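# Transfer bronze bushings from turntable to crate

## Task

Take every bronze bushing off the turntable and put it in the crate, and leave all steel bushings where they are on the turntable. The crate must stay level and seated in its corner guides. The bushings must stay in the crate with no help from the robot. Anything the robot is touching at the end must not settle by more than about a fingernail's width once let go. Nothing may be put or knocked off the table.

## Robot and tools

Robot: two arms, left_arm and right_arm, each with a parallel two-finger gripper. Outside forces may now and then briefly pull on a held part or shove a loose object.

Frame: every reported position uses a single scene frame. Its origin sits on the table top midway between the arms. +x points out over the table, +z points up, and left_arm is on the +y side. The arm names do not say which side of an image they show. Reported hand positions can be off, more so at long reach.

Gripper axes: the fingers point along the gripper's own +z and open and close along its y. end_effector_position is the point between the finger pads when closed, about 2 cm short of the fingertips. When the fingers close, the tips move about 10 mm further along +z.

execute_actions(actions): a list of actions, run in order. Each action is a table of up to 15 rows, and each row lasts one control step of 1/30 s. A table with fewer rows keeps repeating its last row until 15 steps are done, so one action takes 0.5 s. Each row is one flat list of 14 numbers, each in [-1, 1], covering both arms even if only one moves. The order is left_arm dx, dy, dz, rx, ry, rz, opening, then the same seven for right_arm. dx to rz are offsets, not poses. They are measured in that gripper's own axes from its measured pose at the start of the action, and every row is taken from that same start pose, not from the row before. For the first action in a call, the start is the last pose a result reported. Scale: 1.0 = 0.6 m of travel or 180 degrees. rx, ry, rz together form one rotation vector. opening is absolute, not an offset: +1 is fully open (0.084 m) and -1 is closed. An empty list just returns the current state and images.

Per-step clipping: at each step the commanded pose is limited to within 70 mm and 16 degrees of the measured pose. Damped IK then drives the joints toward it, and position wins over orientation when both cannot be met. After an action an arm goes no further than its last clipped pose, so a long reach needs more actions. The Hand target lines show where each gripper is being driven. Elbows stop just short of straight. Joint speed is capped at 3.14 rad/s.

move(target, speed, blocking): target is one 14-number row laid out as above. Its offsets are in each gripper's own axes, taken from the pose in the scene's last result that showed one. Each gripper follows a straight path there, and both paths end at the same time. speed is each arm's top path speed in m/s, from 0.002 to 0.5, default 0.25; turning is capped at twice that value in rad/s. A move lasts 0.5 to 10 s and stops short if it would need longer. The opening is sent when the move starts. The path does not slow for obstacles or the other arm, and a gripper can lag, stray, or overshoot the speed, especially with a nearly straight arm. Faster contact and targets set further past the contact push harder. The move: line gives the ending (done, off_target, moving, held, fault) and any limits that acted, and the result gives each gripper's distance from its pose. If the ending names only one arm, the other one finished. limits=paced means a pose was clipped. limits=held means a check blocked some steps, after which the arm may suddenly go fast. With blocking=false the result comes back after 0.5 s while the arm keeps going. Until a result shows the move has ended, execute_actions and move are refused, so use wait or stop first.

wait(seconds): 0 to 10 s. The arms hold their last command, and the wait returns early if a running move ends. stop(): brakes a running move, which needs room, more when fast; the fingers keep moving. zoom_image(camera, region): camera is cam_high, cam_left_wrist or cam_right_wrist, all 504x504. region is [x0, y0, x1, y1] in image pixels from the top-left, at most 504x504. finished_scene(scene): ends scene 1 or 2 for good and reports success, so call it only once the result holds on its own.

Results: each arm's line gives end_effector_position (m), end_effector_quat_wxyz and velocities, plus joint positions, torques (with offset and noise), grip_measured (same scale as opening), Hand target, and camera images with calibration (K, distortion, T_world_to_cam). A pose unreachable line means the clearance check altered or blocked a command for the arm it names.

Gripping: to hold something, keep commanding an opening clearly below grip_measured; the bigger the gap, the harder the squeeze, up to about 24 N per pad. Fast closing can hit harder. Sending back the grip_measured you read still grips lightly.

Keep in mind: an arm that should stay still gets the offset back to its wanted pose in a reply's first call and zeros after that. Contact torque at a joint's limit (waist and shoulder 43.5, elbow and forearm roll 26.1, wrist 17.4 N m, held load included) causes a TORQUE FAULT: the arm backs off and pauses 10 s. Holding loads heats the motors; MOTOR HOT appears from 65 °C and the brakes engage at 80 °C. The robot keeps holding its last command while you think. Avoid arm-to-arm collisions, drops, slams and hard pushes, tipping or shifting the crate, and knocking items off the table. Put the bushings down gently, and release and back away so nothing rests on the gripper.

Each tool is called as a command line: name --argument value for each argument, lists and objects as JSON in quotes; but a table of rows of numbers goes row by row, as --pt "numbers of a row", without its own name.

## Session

execute_actions --actions '[]'

Scene clock: 0.00 s.
left_arm: end_effector_position=(+0.3604, -0.2560, +0.2649) grip_measured=+1.00 end_effector_quat_wxyz=(+0.147, +0.984, +0.097, +0.035) end_effector_velocity=(-0.000, +0.000, -0.000) end_effector_angular_velocity=(+0.000, +0.001, +0.001) | right_arm: end_effector_position=(+0.7675, -0.5811, +0.2741) grip_measured=+1.00 end_effector_quat_wxyz=(-0.383, +0.669, -0.315, +0.554) end_effector_velocity=(+0.000, -0.000, -0.000) end_effector_angular_velocity=(-0.003, +0.001, +0.000)
Joint positions: left_arm=[-1.037  0.328 -1.573 -0.092  0.952 -1.142  0.084] | right_arm=[-0.202  0.788 -1.904  2.184  0.565 -1.267  0.084]
Joint velocities: left_arm=[-0.    -0.     0.    -0.     0.001 -0.001 -0.   ] | right_arm=[-0.     0.001 -0.001 -0.002 -0.001 -0.001  0.   ]
Joint torques (N m, as the arm reports them, + toward a larger angle): no reading
Motor temperatures (°C, as the motors report them): left_arm=[33 35 40 34 38 36] | right_arm=[35 34 41 33 41 36]
Hand target (left_arm): +0.360, -0.256, +0.265; +0.147, +0.984, +0.097, +0.035
Hand target (right_arm): +0.767, -0.581, +0.274; -0.383, +0.669, -0.315, +0.554
camera_calibration (this result's frames):
cam_left_wrist: T_world_to_cam=[[0.175043, -0.940957, 0.289757, -0.348427], [-0.979367, -0.196597, -0.0467883, 0.384849], [0.100991, -0.275589, -0.955956, 0.280498], [0, 0, 0, 1]] pos_world=[0.409571, -0.174893, 0.387109]
cam_right_wrist: T_world_to_cam=[[0.0122424, -0.508231, -0.861134, -0.0375467], [-0.187623, 0.844735, -0.501219, 0.841912], [0.982165, 0.167705, -0.0850144, -0.505855], [0, 0, 0, 1]] pos_world=[0.655255, -0.64544, 0.346645]

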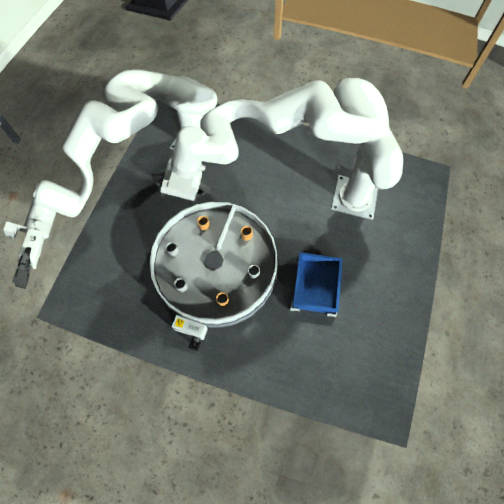

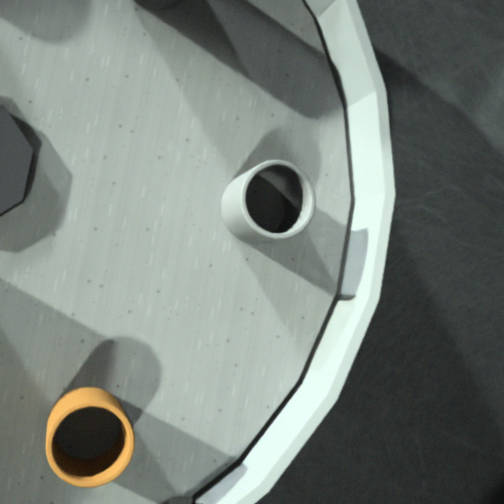

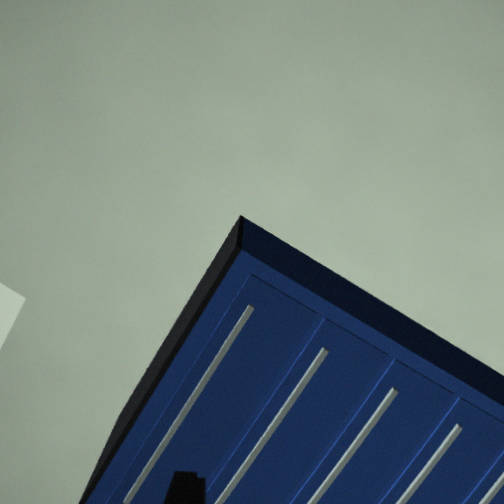

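move --target '[-0.028,-0.205,-0.02,0.094,-0.015,0,0.2,0,0,0,0,0,0,1]'

move --target '[0,0,0,0,0,-0.44,0.2,0,0,0,0,0,0,1]'

wait --seconds 10

Scene clock: 9.87 s.
left_arm: end_effector_position=(+0.3207, -0.1408, +0.2390) grip_measured=+0.19 end_effector_quat_wxyz=(+0.003, +0.995, +0.098, -0.003) end_effector_velocity=(-0.000, +0.001, +0.000) end_effector_angular_velocity=(+0.001, +0.001, +0.000) | right_arm: end_effector_position=(+0.7675, -0.5811, +0.2741) grip_measured=+1.00 end_effector_quat_wxyz=(-0.383, +0.669, -0.315, +0.554) end_effector_velocity=(+0.000, -0.000, -0.000) end_effector_angular_velocity=(+0.004, -0.000, -0.001)
Joint positions: left_arm=[-1.004  0.148 -1.353 -0.009  1.201 -1.147  0.052] | right_arm=[-0.202  0.788 -1.904  2.184  0.565 -1.267  0.084]
Joint velocities: left_arm=[ 0.001 -0.003  0.003  0.     0.001  0.001 -0.   ] | right_arm=[ 0.     0.001 -0.     0.003  0.     0.001  0.   ]
Joint torques (N m, as the arm reports them, + toward a larger angle): left_arm=[  0.25 -30.57 -12.45  -0.95  -2.25   0.17] | right_arm=[ -0.72 -40.03 -24.98  -0.41   1.54   0.17]
Motor temperatures (°C, as the motors report them): left_arm=[33 37 45 34 39 36] | right_arm=[35 36 45 33 41 36]
Hand target (left_arm): +0.321, -0.141, +0.239; +0.003, +0.995, +0.098, -0.003
Hand target (right_arm): +0.767, -0.581, +0.274; -0.383, +0.669, -0.315, +0.554
Off the commanded pose (left_arm): 0.000 m, 0 deg.
Off the commanded pose (right_arm): 0.000 m, 0 deg.
move: done
camera_calibration (this result's frames):
cam_left_wrist: T_world_to_cam=[[0.18812, -0.982146, -0.00082746, -0.166094], [-0.982146, -0.18812, 0.000965505, 0.358038], [-0.00110393, 0.000631056, -0.999999, 0.37363], [0, 0, 0, 1]] pos_world=[0.383303, -0.0960098, 0.373147]
cam_right_wrist: T_world_to_cam=[[0.0122423, -0.50823, -0.861134, -0.0375466], [-0.187623, 0.844735, -0.501219, 0.841911], [0.982165, 0.167705, -0.0850145, -0.505855], [0, 0, 0, 1]] pos_world=[0.655255, -0.64544, 0.346645]

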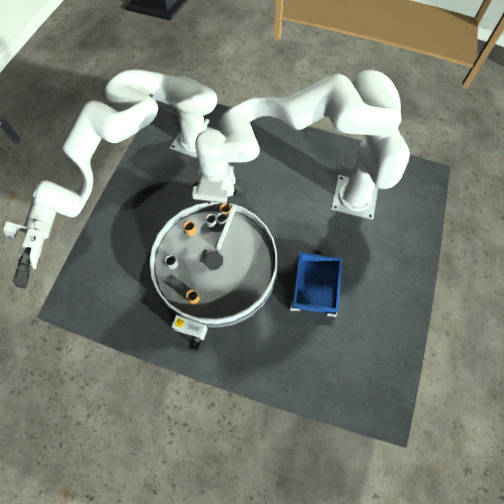

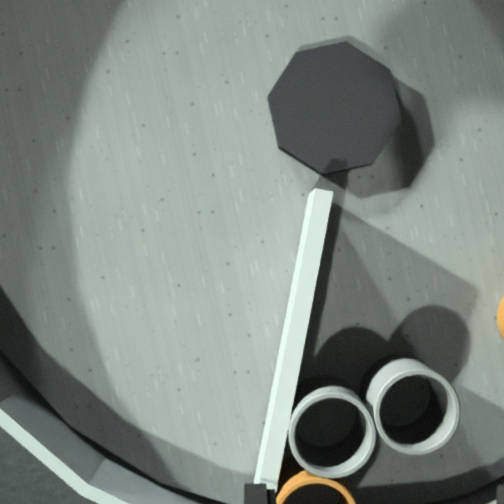

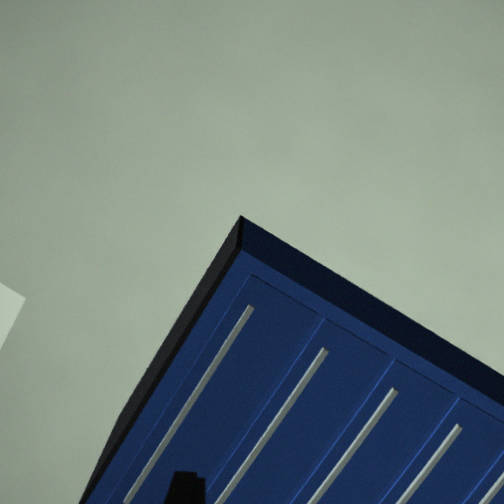

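Scene clock: 13.10 s.
left_arm: end_effector_position=(+0.3207, -0.1408, +0.2390) grip_measured=+0.19 end_effector_quat_wxyz=(+0.001, +0.704, +0.710, -0.004) end_effector_velocity=(-0.000, -0.000, +0.000) end_effector_angular_velocity=(-0.000, -0.001, +0.006) | right_arm: end_effector_position=(+0.7675, -0.5811, +0.2741) grip_measured=+1.00 end_effector_quat_wxyz=(-0.383, +0.669, -0.315, +0.554) end_effector_velocity=(+0.000, +0.000, +0.000) end_effector_angular_velocity=(+0.000, -0.002, +0.001)
Joint positions: left_arm=[-1.003  0.148 -1.353 -0.009  1.201 -2.528  0.052] | right_arm=[-0.202  0.788 -1.904  2.184  0.565 -1.267  0.084]
Joint velocities: left_arm=[-0.001 -0.    -0.001  0.001  0.    -0.007  0.   ] | right_arm=[-0.    -0.    -0.     0.001  0.002 -0.001 -0.   ]
Joint torques (N m, as the arm reports them, + toward a larger angle): left_arm=[  0.21 -30.3  -12.37  -1.26  -2.1    0.13] | right_arm=[ -0.76 -40.55 -25.13  -0.39   1.51   0.24]
Motor temperatures (°C, as the motors report them): left_arm=[33 37 46 34 39 36] | right_arm=[35 36 46 33 41 36]
Hand target (left_arm): +0.321, -0.141, +0.239; +0.001, +0.704, +0.710, -0.004
Hand target (right_arm): +0.767, -0.581, +0.274; -0.383, +0.669, -0.315, +0.554
Off the commanded pose (left_arm): 0.000 m, 0 deg.
Off the commanded pose (right_arm): 0.000 m, 0 deg.
move: done
camera_calibration (this result's frames):
cam_left_wrist: T_world_to_cam=[[0.99993, 0.00014593, -0.0118665, -0.285487], [0.000175549, -0.999997, 0.00249501, -0.0716146], [-0.0118661, -0.00249692, -0.999926, 0.376623], [0, 0, 0, 1]] pos_world=[0.289949, -0.0706323, 0.373387]
cam_right_wrist: T_world_to_cam=[[0.0122422, -0.50823, -0.861134, -0.0375465], [-0.187623, 0.844735, -0.501219, 0.841911], [0.982165, 0.167705, -0.0850145, -0.505855], [0, 0, 0, 1]] pos_world=[0.655255, -0.64544, 0.346644]

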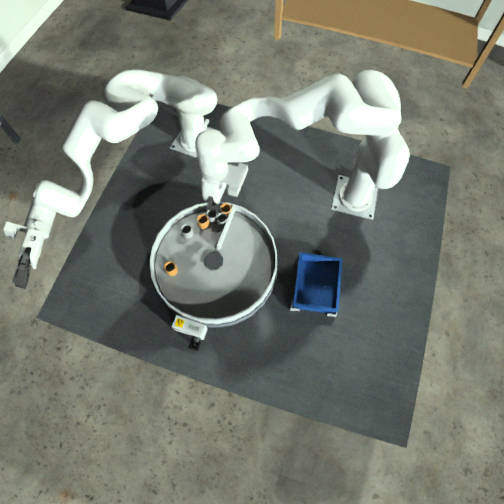

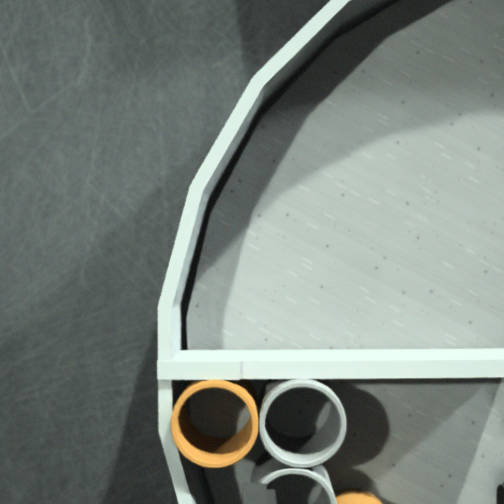

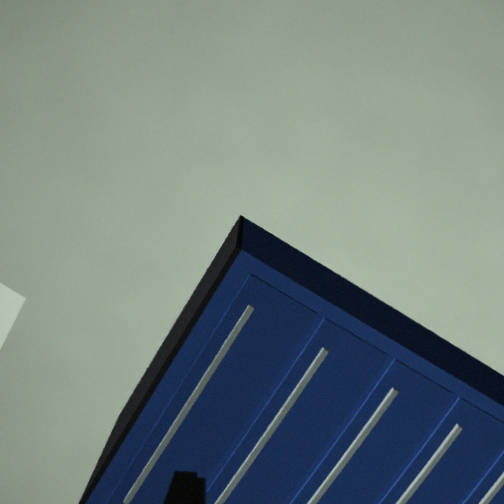

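Scene clock: 23.10 s.
left_arm: end_effector_position=(+0.3207, -0.1408, +0.2390) grip_measured=+0.19 end_effector_quat_wxyz=(+0.001, +0.704, +0.710, -0.004) end_effector_velocity=(-0.001, -0.000, +0.000) end_effector_angular_velocity=(+0.000, +0.000, -0.001) | right_arm: end_effector_position=(+0.7675, -0.5811, +0.2741) grip_measured=+1.00 end_effector_quat_wxyz=(-0.383, +0.669, -0.315, +0.554) end_effector_velocity=(-0.000, -0.000, -0.000) end_effector_angular_velocity=(-0.002, +0.001, -0.001)
Joint positions: left_arm=[-1.004  0.148 -1.353 -0.009  1.201 -2.529  0.052] | right_arm=[-0.202  0.788 -1.904  2.184  0.565 -1.267  0.084]
Joint velocities: left_arm=[-0.001  0.    -0.    -0.     0.001  0.    -0.   ] | right_arm=[ 0.     0.    -0.001 -0.    -0.002 -0.002 -0.   ]
Joint torques (N m, as the arm reports them, + toward a larger angle): left_arm=[ -0.18 -30.74 -12.52  -1.17  -1.82   0.24] | right_arm=[ -0.43 -40.76 -25.03  -0.39   1.59   0.17]
Motor temperatures (°C, as the motors report them): left_arm=[33 37 48 34 39 36] | right_arm=[35 37 48 33 41 36]
Hand target (left_arm): +0.321, -0.141, +0.239; +0.001, +0.704, +0.710, -0.004
Hand target (right_arm): +0.767, -0.581, +0.274; -0.383, +0.669, -0.315, +0.554
Off the commanded pose (left_arm): 0.000 m, 0 deg.
Off the commanded pose (right_arm): 0.000 m, 0 deg.
wait: 10.00 s; at rest by 0.17 s
camera_calibration (this result's frames):
cam_left_wrist: T_world_to_cam=[[0.99993, 0.000702455, -0.0118145, -0.285422], [0.000731398, -0.999997, 0.00244564, -0.0717805], [-0.0118127, -0.00245411, -0.999927, 0.376613], [0, 0, 0, 1]] pos_world=[0.289903, -0.0706555, 0.373389]
cam_right_wrist: T_world_to_cam=[[0.0122422, -0.50823, -0.861134, -0.0375465], [-0.187623, 0.844735, -0.501219, 0.841911], [0.982165, 0.167705, -0.0850145, -0.505855], [0, 0, 0, 1]] pos_world=[0.655255, -0.64544, 0.346644]

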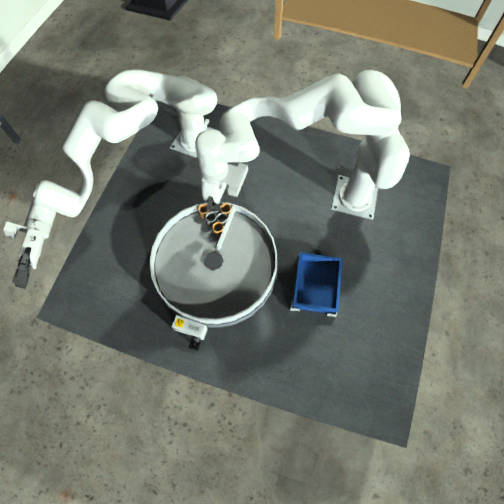

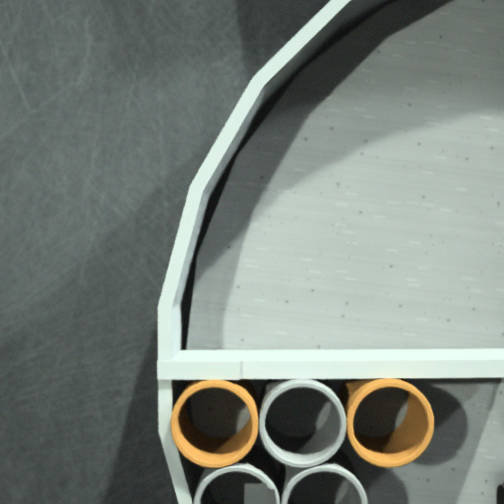

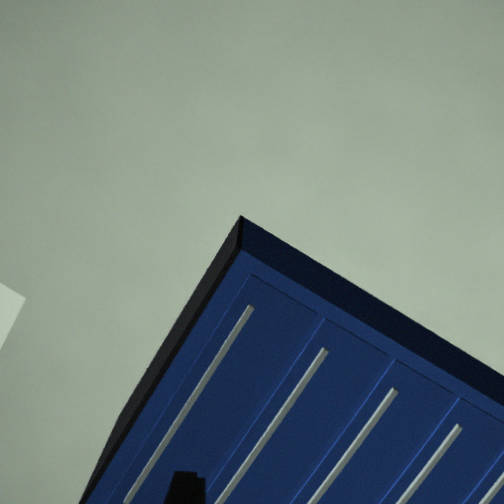

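move --target '[-0.16,0,0,0,0,0,0.45,0,0,0,0,0,0,1]'

Scene clock: 27.47 s.
left_arm: end_effector_position=(+0.3215, -0.2365, +0.2402) grip_measured=+0.44 end_effector_quat_wxyz=(+0.001, +0.704, +0.710, -0.004) end_effector_velocity=(+0.000, -0.002, -0.001) end_effector_angular_velocity=(+0.007, +0.004, -0.000) | right_arm: end_effector_position=(+0.7675, -0.5811, +0.2741) grip_measured=+1.00 end_effector_quat_wxyz=(-0.383, +0.669, -0.315, +0.554) end_effector_velocity=(-0.000, -0.000, +0.000) end_effector_angular_velocity=(-0.001, -0.001, -0.001)
Joint positions: left_arm=[-1.095  0.451 -1.776 -0.008  1.319 -2.622  0.063] | right_arm=[-0.202  0.788 -1.904  2.184  0.565 -1.267  0.084]
Joint velocities: left_arm=[-0.001  0.015 -0.022  0.     0.016 -0.001  0.   ] | right_arm=[-0.    -0.     0.     0.002  0.    -0.002 -0.   ]
Joint torques (N m, as the arm reports them, + toward a larger angle): left_arm=[  0.46 -37.54 -12.28  -1.36  -2.31   0.04] | right_arm=[ -0.69 -40.55 -24.95  -0.13   1.47   0.27]
Motor temperatures (°C, as the motors report them): left_arm=[33 38 49 34 39 36] | right_arm=[35 37 48 33 41 36]
Hand target (left_arm): +0.321, -0.237, +0.240; +0.001, +0.704, +0.710, -0.004
Hand target (right_arm): +0.767, -0.581, +0.274; -0.383, +0.669, -0.315, +0.554
Off the commanded pose (left_arm): 0.001 m, 0 deg.
Off the commanded pose (right_arm): 0.000 m, 0 deg.
move: done
camera_calibration (this result's frames):
cam_left_wrist: T_world_to_cam=[[0.999936, 0.00116478, -0.0112692, -0.286231], [0.00120254, -0.999994, 0.00334414, -0.167874], [-0.0112652, -0.00335747, -0.999931, 0.377245], [0, 0, 0, 1]] pos_world=[0.290664, -0.166273, 0.374555]
cam_right_wrist: T_world_to_cam=[[0.0122421, -0.508231, -0.861134, -0.0375465], [-0.187623, 0.844735, -0.501219, 0.841911], [0.982165, 0.167705, -0.0850146, -0.505855], [0, 0, 0, 1]] pos_world=[0.655255, -0.64544, 0.346644]

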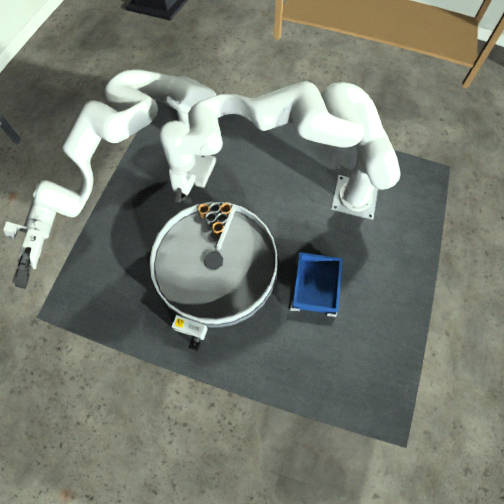

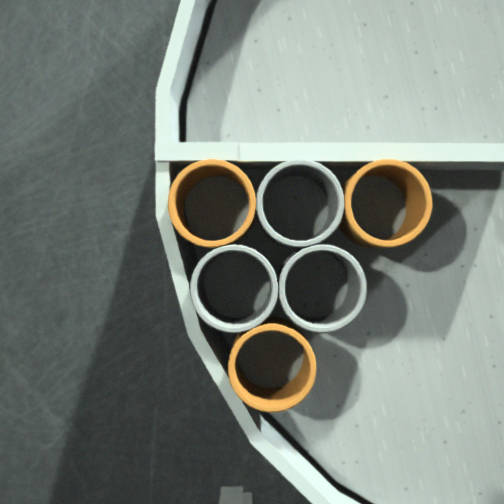

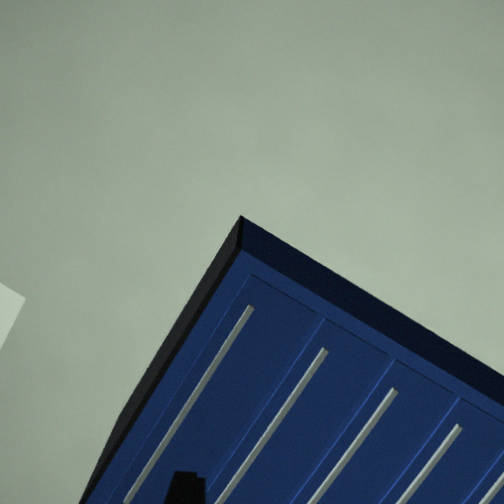

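move --target '[0.05,0.05,0.18,0,0,0,0.45,0,0,0,0,0,0,1]'

move --target '[0,0,0.08,0,0,0,0.45,0,0,0,0,0,0,1]' --speed 0.06

move --target '[0.093,0,0,0,0,0,0.45,0,0,0,0,0,0,1]' --speed 0.05

move --target '[0,0,0,0,0,0,-1,0,0,0,0,0,0,1]'

move --target '[0,0,-0.22,0,0,0,-1,0,0,0,0,0,0,1]' --speed 0.15

Scene clock: 39.13 s.
left_arm: end_effector_position=(+0.3508, -0.2080, +0.1328) grip_measured=+0.44 end_effector_quat_wxyz=(+0.002, +0.704, +0.710, -0.005) end_effector_velocity=(-0.002, +0.003, -0.008) end_effector_angular_velocity=(+0.010, +0.007, -0.002) | right_arm: end_effector_position=(+0.7675, -0.5811, +0.2741) grip_measured=+1.00 end_effector_quat_wxyz=(-0.383, +0.669, -0.315, +0.554) end_effector_velocity=(-0.000, -0.000, -0.002) end_effector_angular_velocity=(-0.001, +0.002, -0.001)
Joint positions: left_arm=[-1.028  0.488 -1.519 -0.009  1.025 -2.551  0.063] | right_arm=[-0.202  0.788 -1.904  2.184  0.565 -1.267  0.084]
Joint velocities: left_arm=[ 0.     0.007  0.01  -0.    -0.005  0.002 -0.   ] | right_arm=[-0.     0.002  0.     0.001 -0.001 -0.002 -0.   ]
Joint torques (N m, as the arm reports them, + toward a larger angle): left_arm=[  0.31 -38.49 -11.61  -0.83  -2.32   0.49] | right_arm=[ -0.78 -40.15 -25.34  -0.29   1.38   0.23]
Motor temperatures (°C, as the motors report them): left_arm=[33 39 49 34 39 36] | right_arm=[35 38 49 33 41 36]
Hand target (left_arm): +0.351, -0.207, +0.132; +0.001, +0.704, +0.710, -0.004
Hand target (right_arm): +0.767, -0.581, +0.274; -0.383, +0.669, -0.315, +0.554
Off the commanded pose (left_arm): 0.001 m, 0 deg.
Off the commanded pose (right_arm): 0.000 m, 0 deg.
move: done
camera_calibration (this result's frames):
cam_left_wrist: T_world_to_cam=[[0.999945, 0.000449058, -0.0104834, -0.316995], [0.000498961, -0.999989, 0.00475808, -0.138983], [-0.0104811, -0.00476305, -0.999934, 0.269712], [0, 0, 0, 1]] pos_world=[0.319874, -0.137554, 0.267032]
cam_right_wrist: T_world_to_cam=[[0.0122423, -0.50823, -0.861134, -0.0375465], [-0.187623, 0.844735, -0.501219, 0.841911], [0.982165, 0.167705, -0.0850143, -0.505855], [0, 0, 0, 1]] pos_world=[0.655255, -0.64544, 0.346645]

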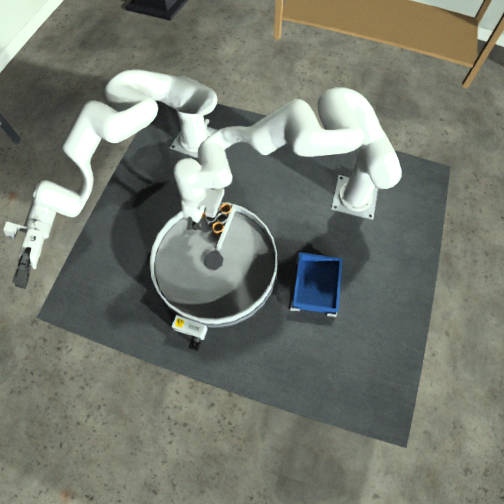

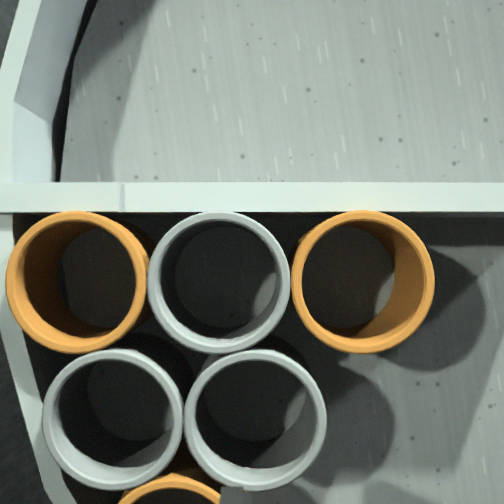

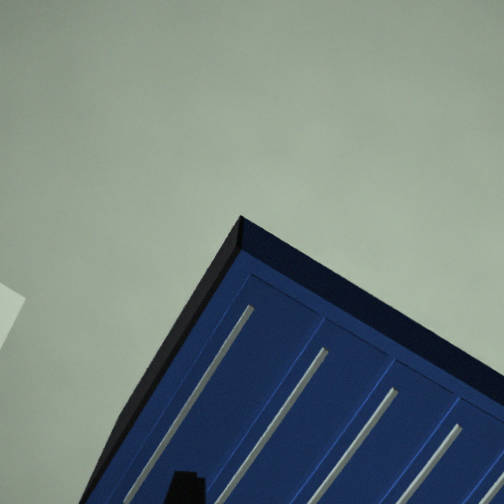

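Scene clock: 40.23 s.
left_arm: end_effector_position=(+0.3574, -0.2185, +0.1074) grip_measured=+0.46 end_effector_quat_wxyz=(+0.024, +0.704, +0.710, -0.009) end_effector_velocity=(-0.000, -0.000, +0.000) end_effector_angular_velocity=(+0.001, -0.001, -0.002) | right_arm: end_effector_position=(+0.7675, -0.5811, +0.2741) grip_measured=+1.00 end_effector_quat_wxyz=(-0.383, +0.669, -0.315, +0.554) end_effector_velocity=(-0.000, -0.000, -0.001) end_effector_angular_velocity=(-0.002, +0.002, -0.001)
Joint positions: left_arm=[-1.029  0.529 -1.495 -0.01   0.916 -2.551  0.063] | right_arm=[-0.202  0.788 -1.904  2.184  0.565 -1.267  0.084]
Joint velocities: left_arm=[-0.001  0.    -0.001  0.001  0.001  0.001 -0.   ] | right_arm=[ 0.     0.001 -0.    -0.002 -0.002 -0.    -0.   ]
Joint torques (N m, as the arm reports them, + toward a larger angle): left_arm=[0.81 0.82 3.42 0.37 1.49 0.09] | right_arm=[ -0.86 -40.5  -25.06  -0.34   1.46   0.17]
Motor temperatures (°C, as the motors report them): left_arm=[33 39 49 34 39 36] | right_arm=[35 38 49 33 41 36]
Hand target (left_arm): +0.350, -0.208, +0.085; +0.002, +0.704, +0.710, -0.005
Hand target (right_arm): +0.767, -0.581, +0.274; -0.383, +0.669, -0.315, +0.554
Off the commanded pose (left_arm): 0.026 m, 3 deg.
Off the commanded pose (right_arm): 0.000 m, 0 deg.
move: off_target (left_arm)
camera_calibration (this result's frames):
cam_left_wrist: T_world_to_cam=[[0.999901, 0.000639213, 0.0140354, -0.326439], [0.0000560677, -0.999138, 0.0415094, -0.152936], [0.0140498, -0.0415045, -0.99904, 0.227419], [0, 0, 0, 1]] pos_world=[0.32322, -0.143157, 0.238131]
cam_right_wrist: T_world_to_cam=[[0.0122422, -0.50823, -0.861134, -0.0375465], [-0.187623, 0.844735, -0.501219, 0.841911], [0.982165, 0.167705, -0.0850144, -0.505855], [0, 0, 0, 1]] pos_world=[0.655255, -0.64544, 0.346644]

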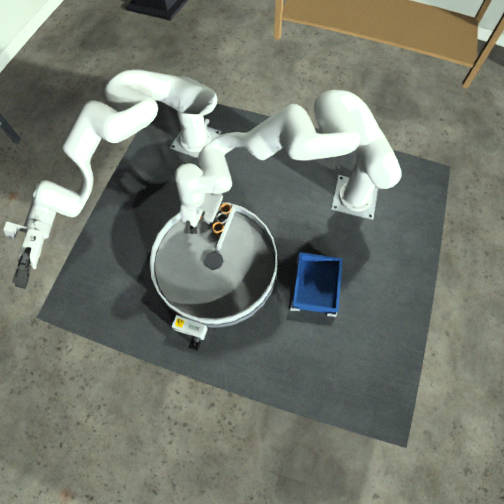

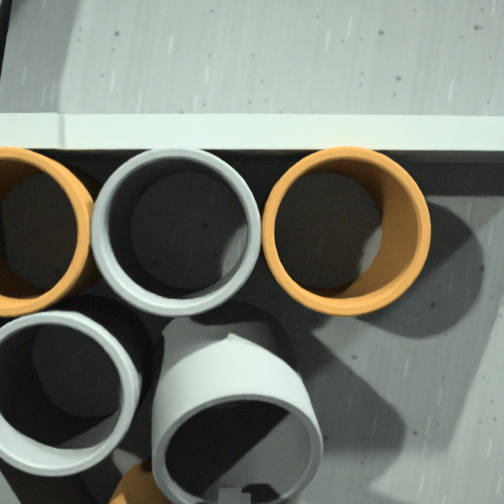

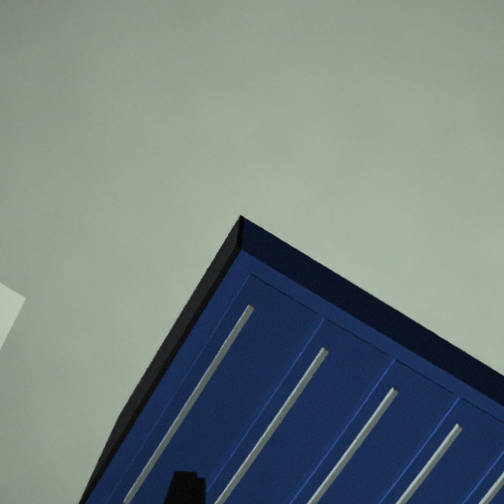

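Scene clock: 41.73 s.
left_arm: end_effector_position=(+0.3652, -0.1737, +0.1160) grip_measured=+0.44 end_effector_quat_wxyz=(+0.044, +0.703, +0.710, -0.012) end_effector_velocity=(+0.002, +0.000, -0.000) end_effector_angular_velocity=(-0.001, -0.002, -0.000) | right_arm: end_effector_position=(+0.7675, -0.5811, +0.2741) grip_measured=+1.00 end_effector_quat_wxyz=(-0.383, +0.669, -0.315, +0.554) end_effector_velocity=(+0.000, -0.000, -0.000) end_effector_angular_velocity=(+0.001, +0.000, +0.000)
Joint positions: left_arm=[-0.973  0.385 -1.289 -0.015  0.812 -2.493  0.062] | right_arm=[-0.202  0.788 -1.904  2.184  0.565 -1.267  0.084]
Joint velocities: left_arm=[ 0.003  0.002 -0.002  0.001 -0.002  0.002  0.   ] | right_arm=[-0.     0.001 -0.001  0.     0.001  0.001 -0.   ]
Joint torques (N m, as the arm reports them, + toward a larger angle): left_arm=[  5.35 -19.32   3.91   1.56  10.15   0.94] | right_arm=[ -0.58 -40.69 -24.9   -0.49   1.56   0.24]
Motor temperatures (°C, as the motors report them): left_arm=[33 39 48 34 39 36] | right_arm=[35 38 50 33 41 36]
Hand target (left_arm): +0.357, -0.163, +0.105; +0.024, +0.704, +0.710, -0.009
Hand target (right_arm): +0.767, -0.581, +0.274; -0.383, +0.669, -0.315, +0.554
Off the commanded pose (left_arm): 0.018 m, 2 deg.
Off the commanded pose (right_arm): 0.000 m, 0 deg.
move: off_target (left_arm)
camera_calibration (this result's frames):
cam_left_wrist: T_world_to_cam=[[0.999233, 0.00327933, 0.0390326, -0.336601], [0.000355281, -0.997207, 0.0746854, -0.112194], [0.0391685, -0.0746143, -0.996443, 0.222541], [0, 0, 0, 1]] pos_world=[0.327666, -0.0941717, 0.243267]
cam_right_wrist: T_world_to_cam=[[0.0122423, -0.50823, -0.861134, -0.0375465], [-0.187623, 0.844735, -0.501219, 0.841911], [0.982165, 0.167705, -0.0850143, -0.505855], [0, 0, 0, 1]] pos_world=[0.655255, -0.64544, 0.346645]

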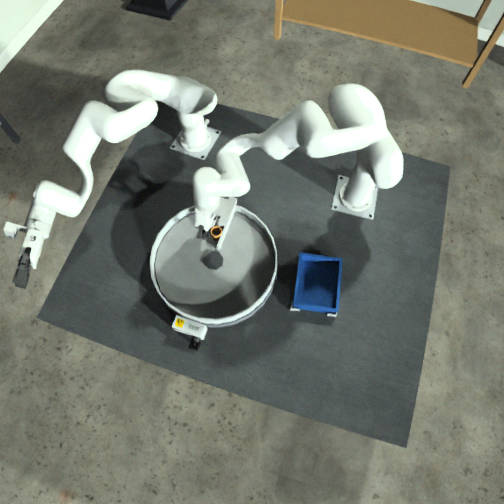

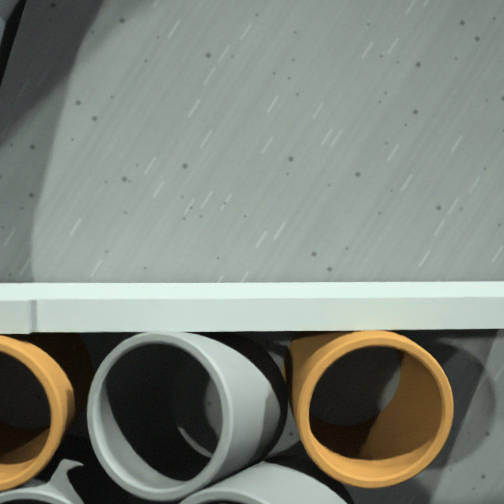

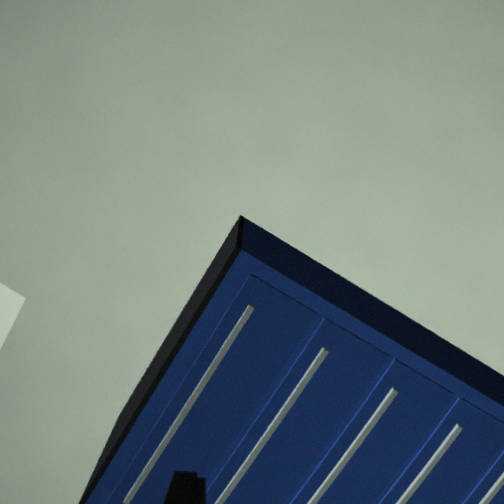

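Scene clock: 42.27 s.
left_arm: end_effector_position=(+0.3648, -0.1724, +0.1144) grip_measured=-0.72 end_effector_quat_wxyz=(+0.042, +0.703, +0.710, -0.011) end_effector_velocity=(-0.001, -0.003, +0.001) end_effector_angular_velocity=(-0.007, -0.002, -0.000) | right_arm: end_effector_position=(+0.7675, -0.5811, +0.2741) grip_measured=+1.00 end_effector_quat_wxyz=(-0.383, +0.669, -0.315, +0.554) end_effector_velocity=(+0.000, +0.000, -0.000) end_effector_angular_velocity=(+0.002, -0.000, -0.000)
Joint positions: left_arm=[-0.972  0.387 -1.287 -0.015  0.814 -2.493  0.012] | right_arm=[-0.202  0.788 -1.904  2.184  0.565 -1.267  0.084]
Joint velocities: left_arm=[-0.004  0.001 -0.002 -0.003 -0.005 -0.002 -0.   ] | right_arm=[ 0.     0.001 -0.     0.001  0.     0.     0.   ]
Joint torques (N m, as the arm reports them, + toward a larger angle): left_arm=[  0.08 -27.05  -8.32  -1.18  -1.5   -0.13] | right_arm=[ -0.45 -40.46 -25.02  -0.21   1.46   0.16]
Motor temperatures (°C, as the motors report them): left_arm=[33 39 48 34 39 36] | right_arm=[35 38 50 33 41 36]
Hand target (left_arm): +0.365, -0.174, +0.116; +0.044, +0.703, +0.710, -0.012
Hand target (right_arm): +0.767, -0.581, +0.274; -0.383, +0.669, -0.315, +0.554
Off the commanded pose (left_arm): 0.002 m, 0 deg.
Off the commanded pose (right_arm): 0.000 m, 0 deg.
move: done
camera_calibration (this result's frames):
cam_left_wrist: T_world_to_cam=[[0.999324, 0.00353698, 0.0365975, -0.335873], [0.000932726, -0.997481, 0.070933, -0.110567], [0.0367562, -0.0708509, -0.996809, 0.222618], [0, 0, 0, 1]] pos_world=[0.327567, -0.0933282, 0.242043]
cam_right_wrist: T_world_to_cam=[[0.0122422, -0.50823, -0.861134, -0.0375465], [-0.187623, 0.844735, -0.501219, 0.841911], [0.982165, 0.167705, -0.0850145, -0.505855], [0, 0, 0, 1]] pos_world=[0.655255, -0.64544, 0.346644]

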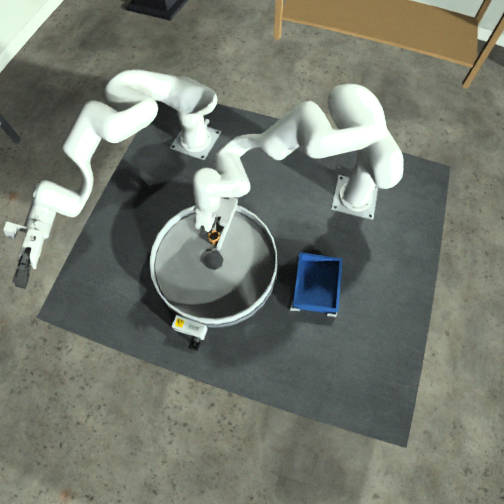

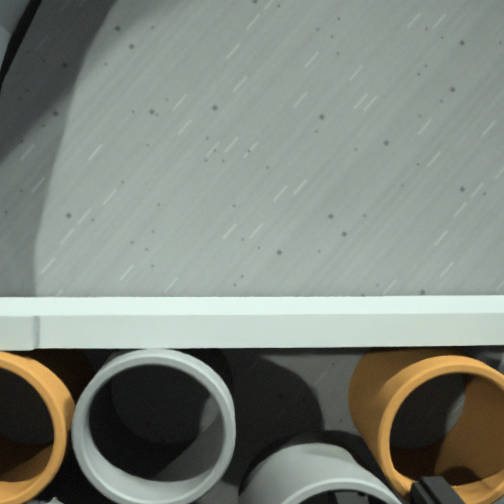

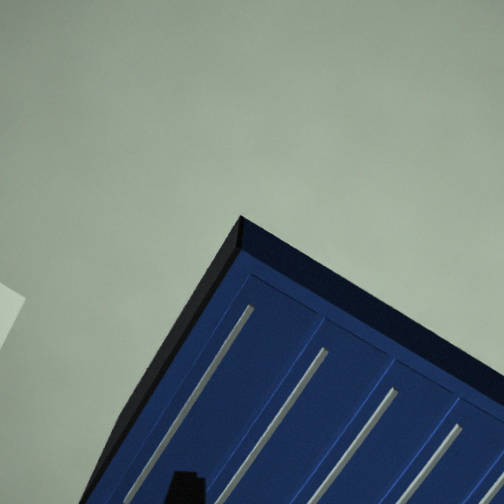

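Scene clock: 43.57 s.
left_arm: end_effector_position=(+0.3589, -0.1617, +0.2447) grip_measured=-0.72 end_effector_quat_wxyz=(+0.041, +0.703, +0.710, -0.011) end_effector_velocity=(+0.000, -0.000, +0.004) end_effector_angular_velocity=(-0.000, -0.001, -0.000) | right_arm: end_effector_position=(+0.7675, -0.5811, +0.2741) grip_measured=+1.00 end_effector_quat_wxyz=(-0.383, +0.669, -0.315, +0.554) end_effector_velocity=(-0.000, +0.000, -0.001) end_effector_angular_velocity=(-0.000, +0.001, +0.001)
Joint positions: left_arm=[-0.969  0.217 -1.438 -0.012  1.136 -2.495  0.012] | right_arm=[-0.202  0.788 -1.904  2.184  0.565 -1.267  0.084]
Joint velocities: left_arm=[-0.001 -0.001 -0.011  0.     0.011 -0.001  0.   ] | right_arm=[ 0.     0.001  0.001 -0.001  0.001  0.     0.   ]
Joint torques (N m, as the arm reports them, + toward a larger angle): left_arm=[ -0.03 -33.75 -13.31  -1.32  -2.56   0.18] | right_arm=[ -0.77 -40.26 -25.14  -0.34   1.47   0.19]
Motor temperatures (°C, as the motors report them): left_arm=[33 39 48 34 39 36] | right_arm=[35 38 50 33 41 36]
Hand target (left_arm): +0.359, -0.162, +0.246; +0.042, +0.703, +0.710, -0.011
Hand target (right_arm): +0.767, -0.581, +0.274; -0.383, +0.669, -0.315, +0.554
Off the commanded pose (left_arm): 0.001 m, 0 deg.
Off the commanded pose (right_arm): 0.000 m, 0 deg.
move: done
camera_calibration (this result's frames):
cam_left_wrist: T_world_to_cam=[[0.999352, 0.00392688, 0.0357687, -0.334474], [0.00143662, -0.997589, 0.0693824, -0.109035], [0.0359549, -0.0692861, -0.996949, 0.35405], [0, 0, 0, 1]] pos_world=[0.321684, -0.0829279, 0.372498]
cam_right_wrist: T_world_to_cam=[[0.012242, -0.50823, -0.861134, -0.0375464], [-0.187623, 0.844735, -0.501219, 0.841911], [0.982165, 0.167705, -0.0850146, -0.505855], [0, 0, 0, 1]] pos_world=[0.655255, -0.64544, 0.346644]

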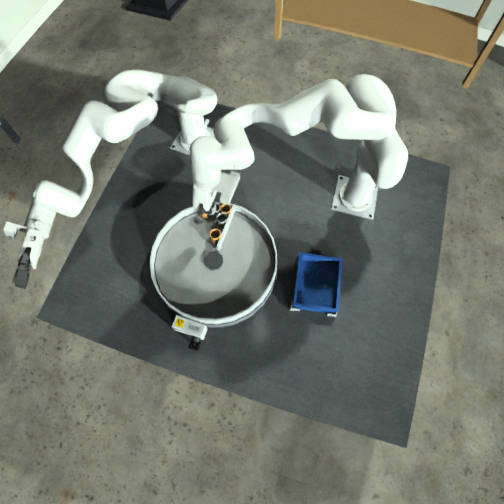

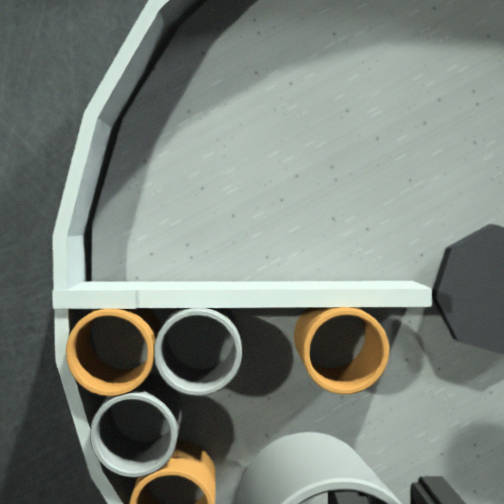

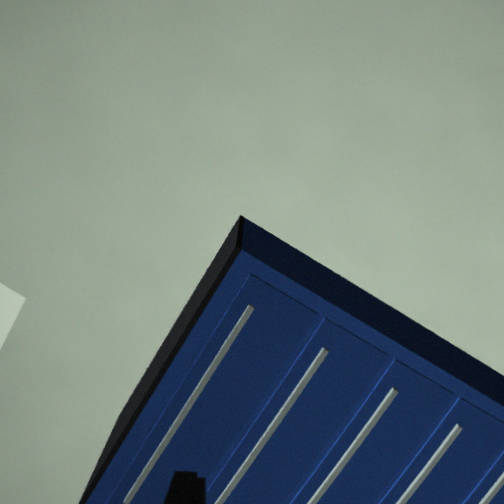

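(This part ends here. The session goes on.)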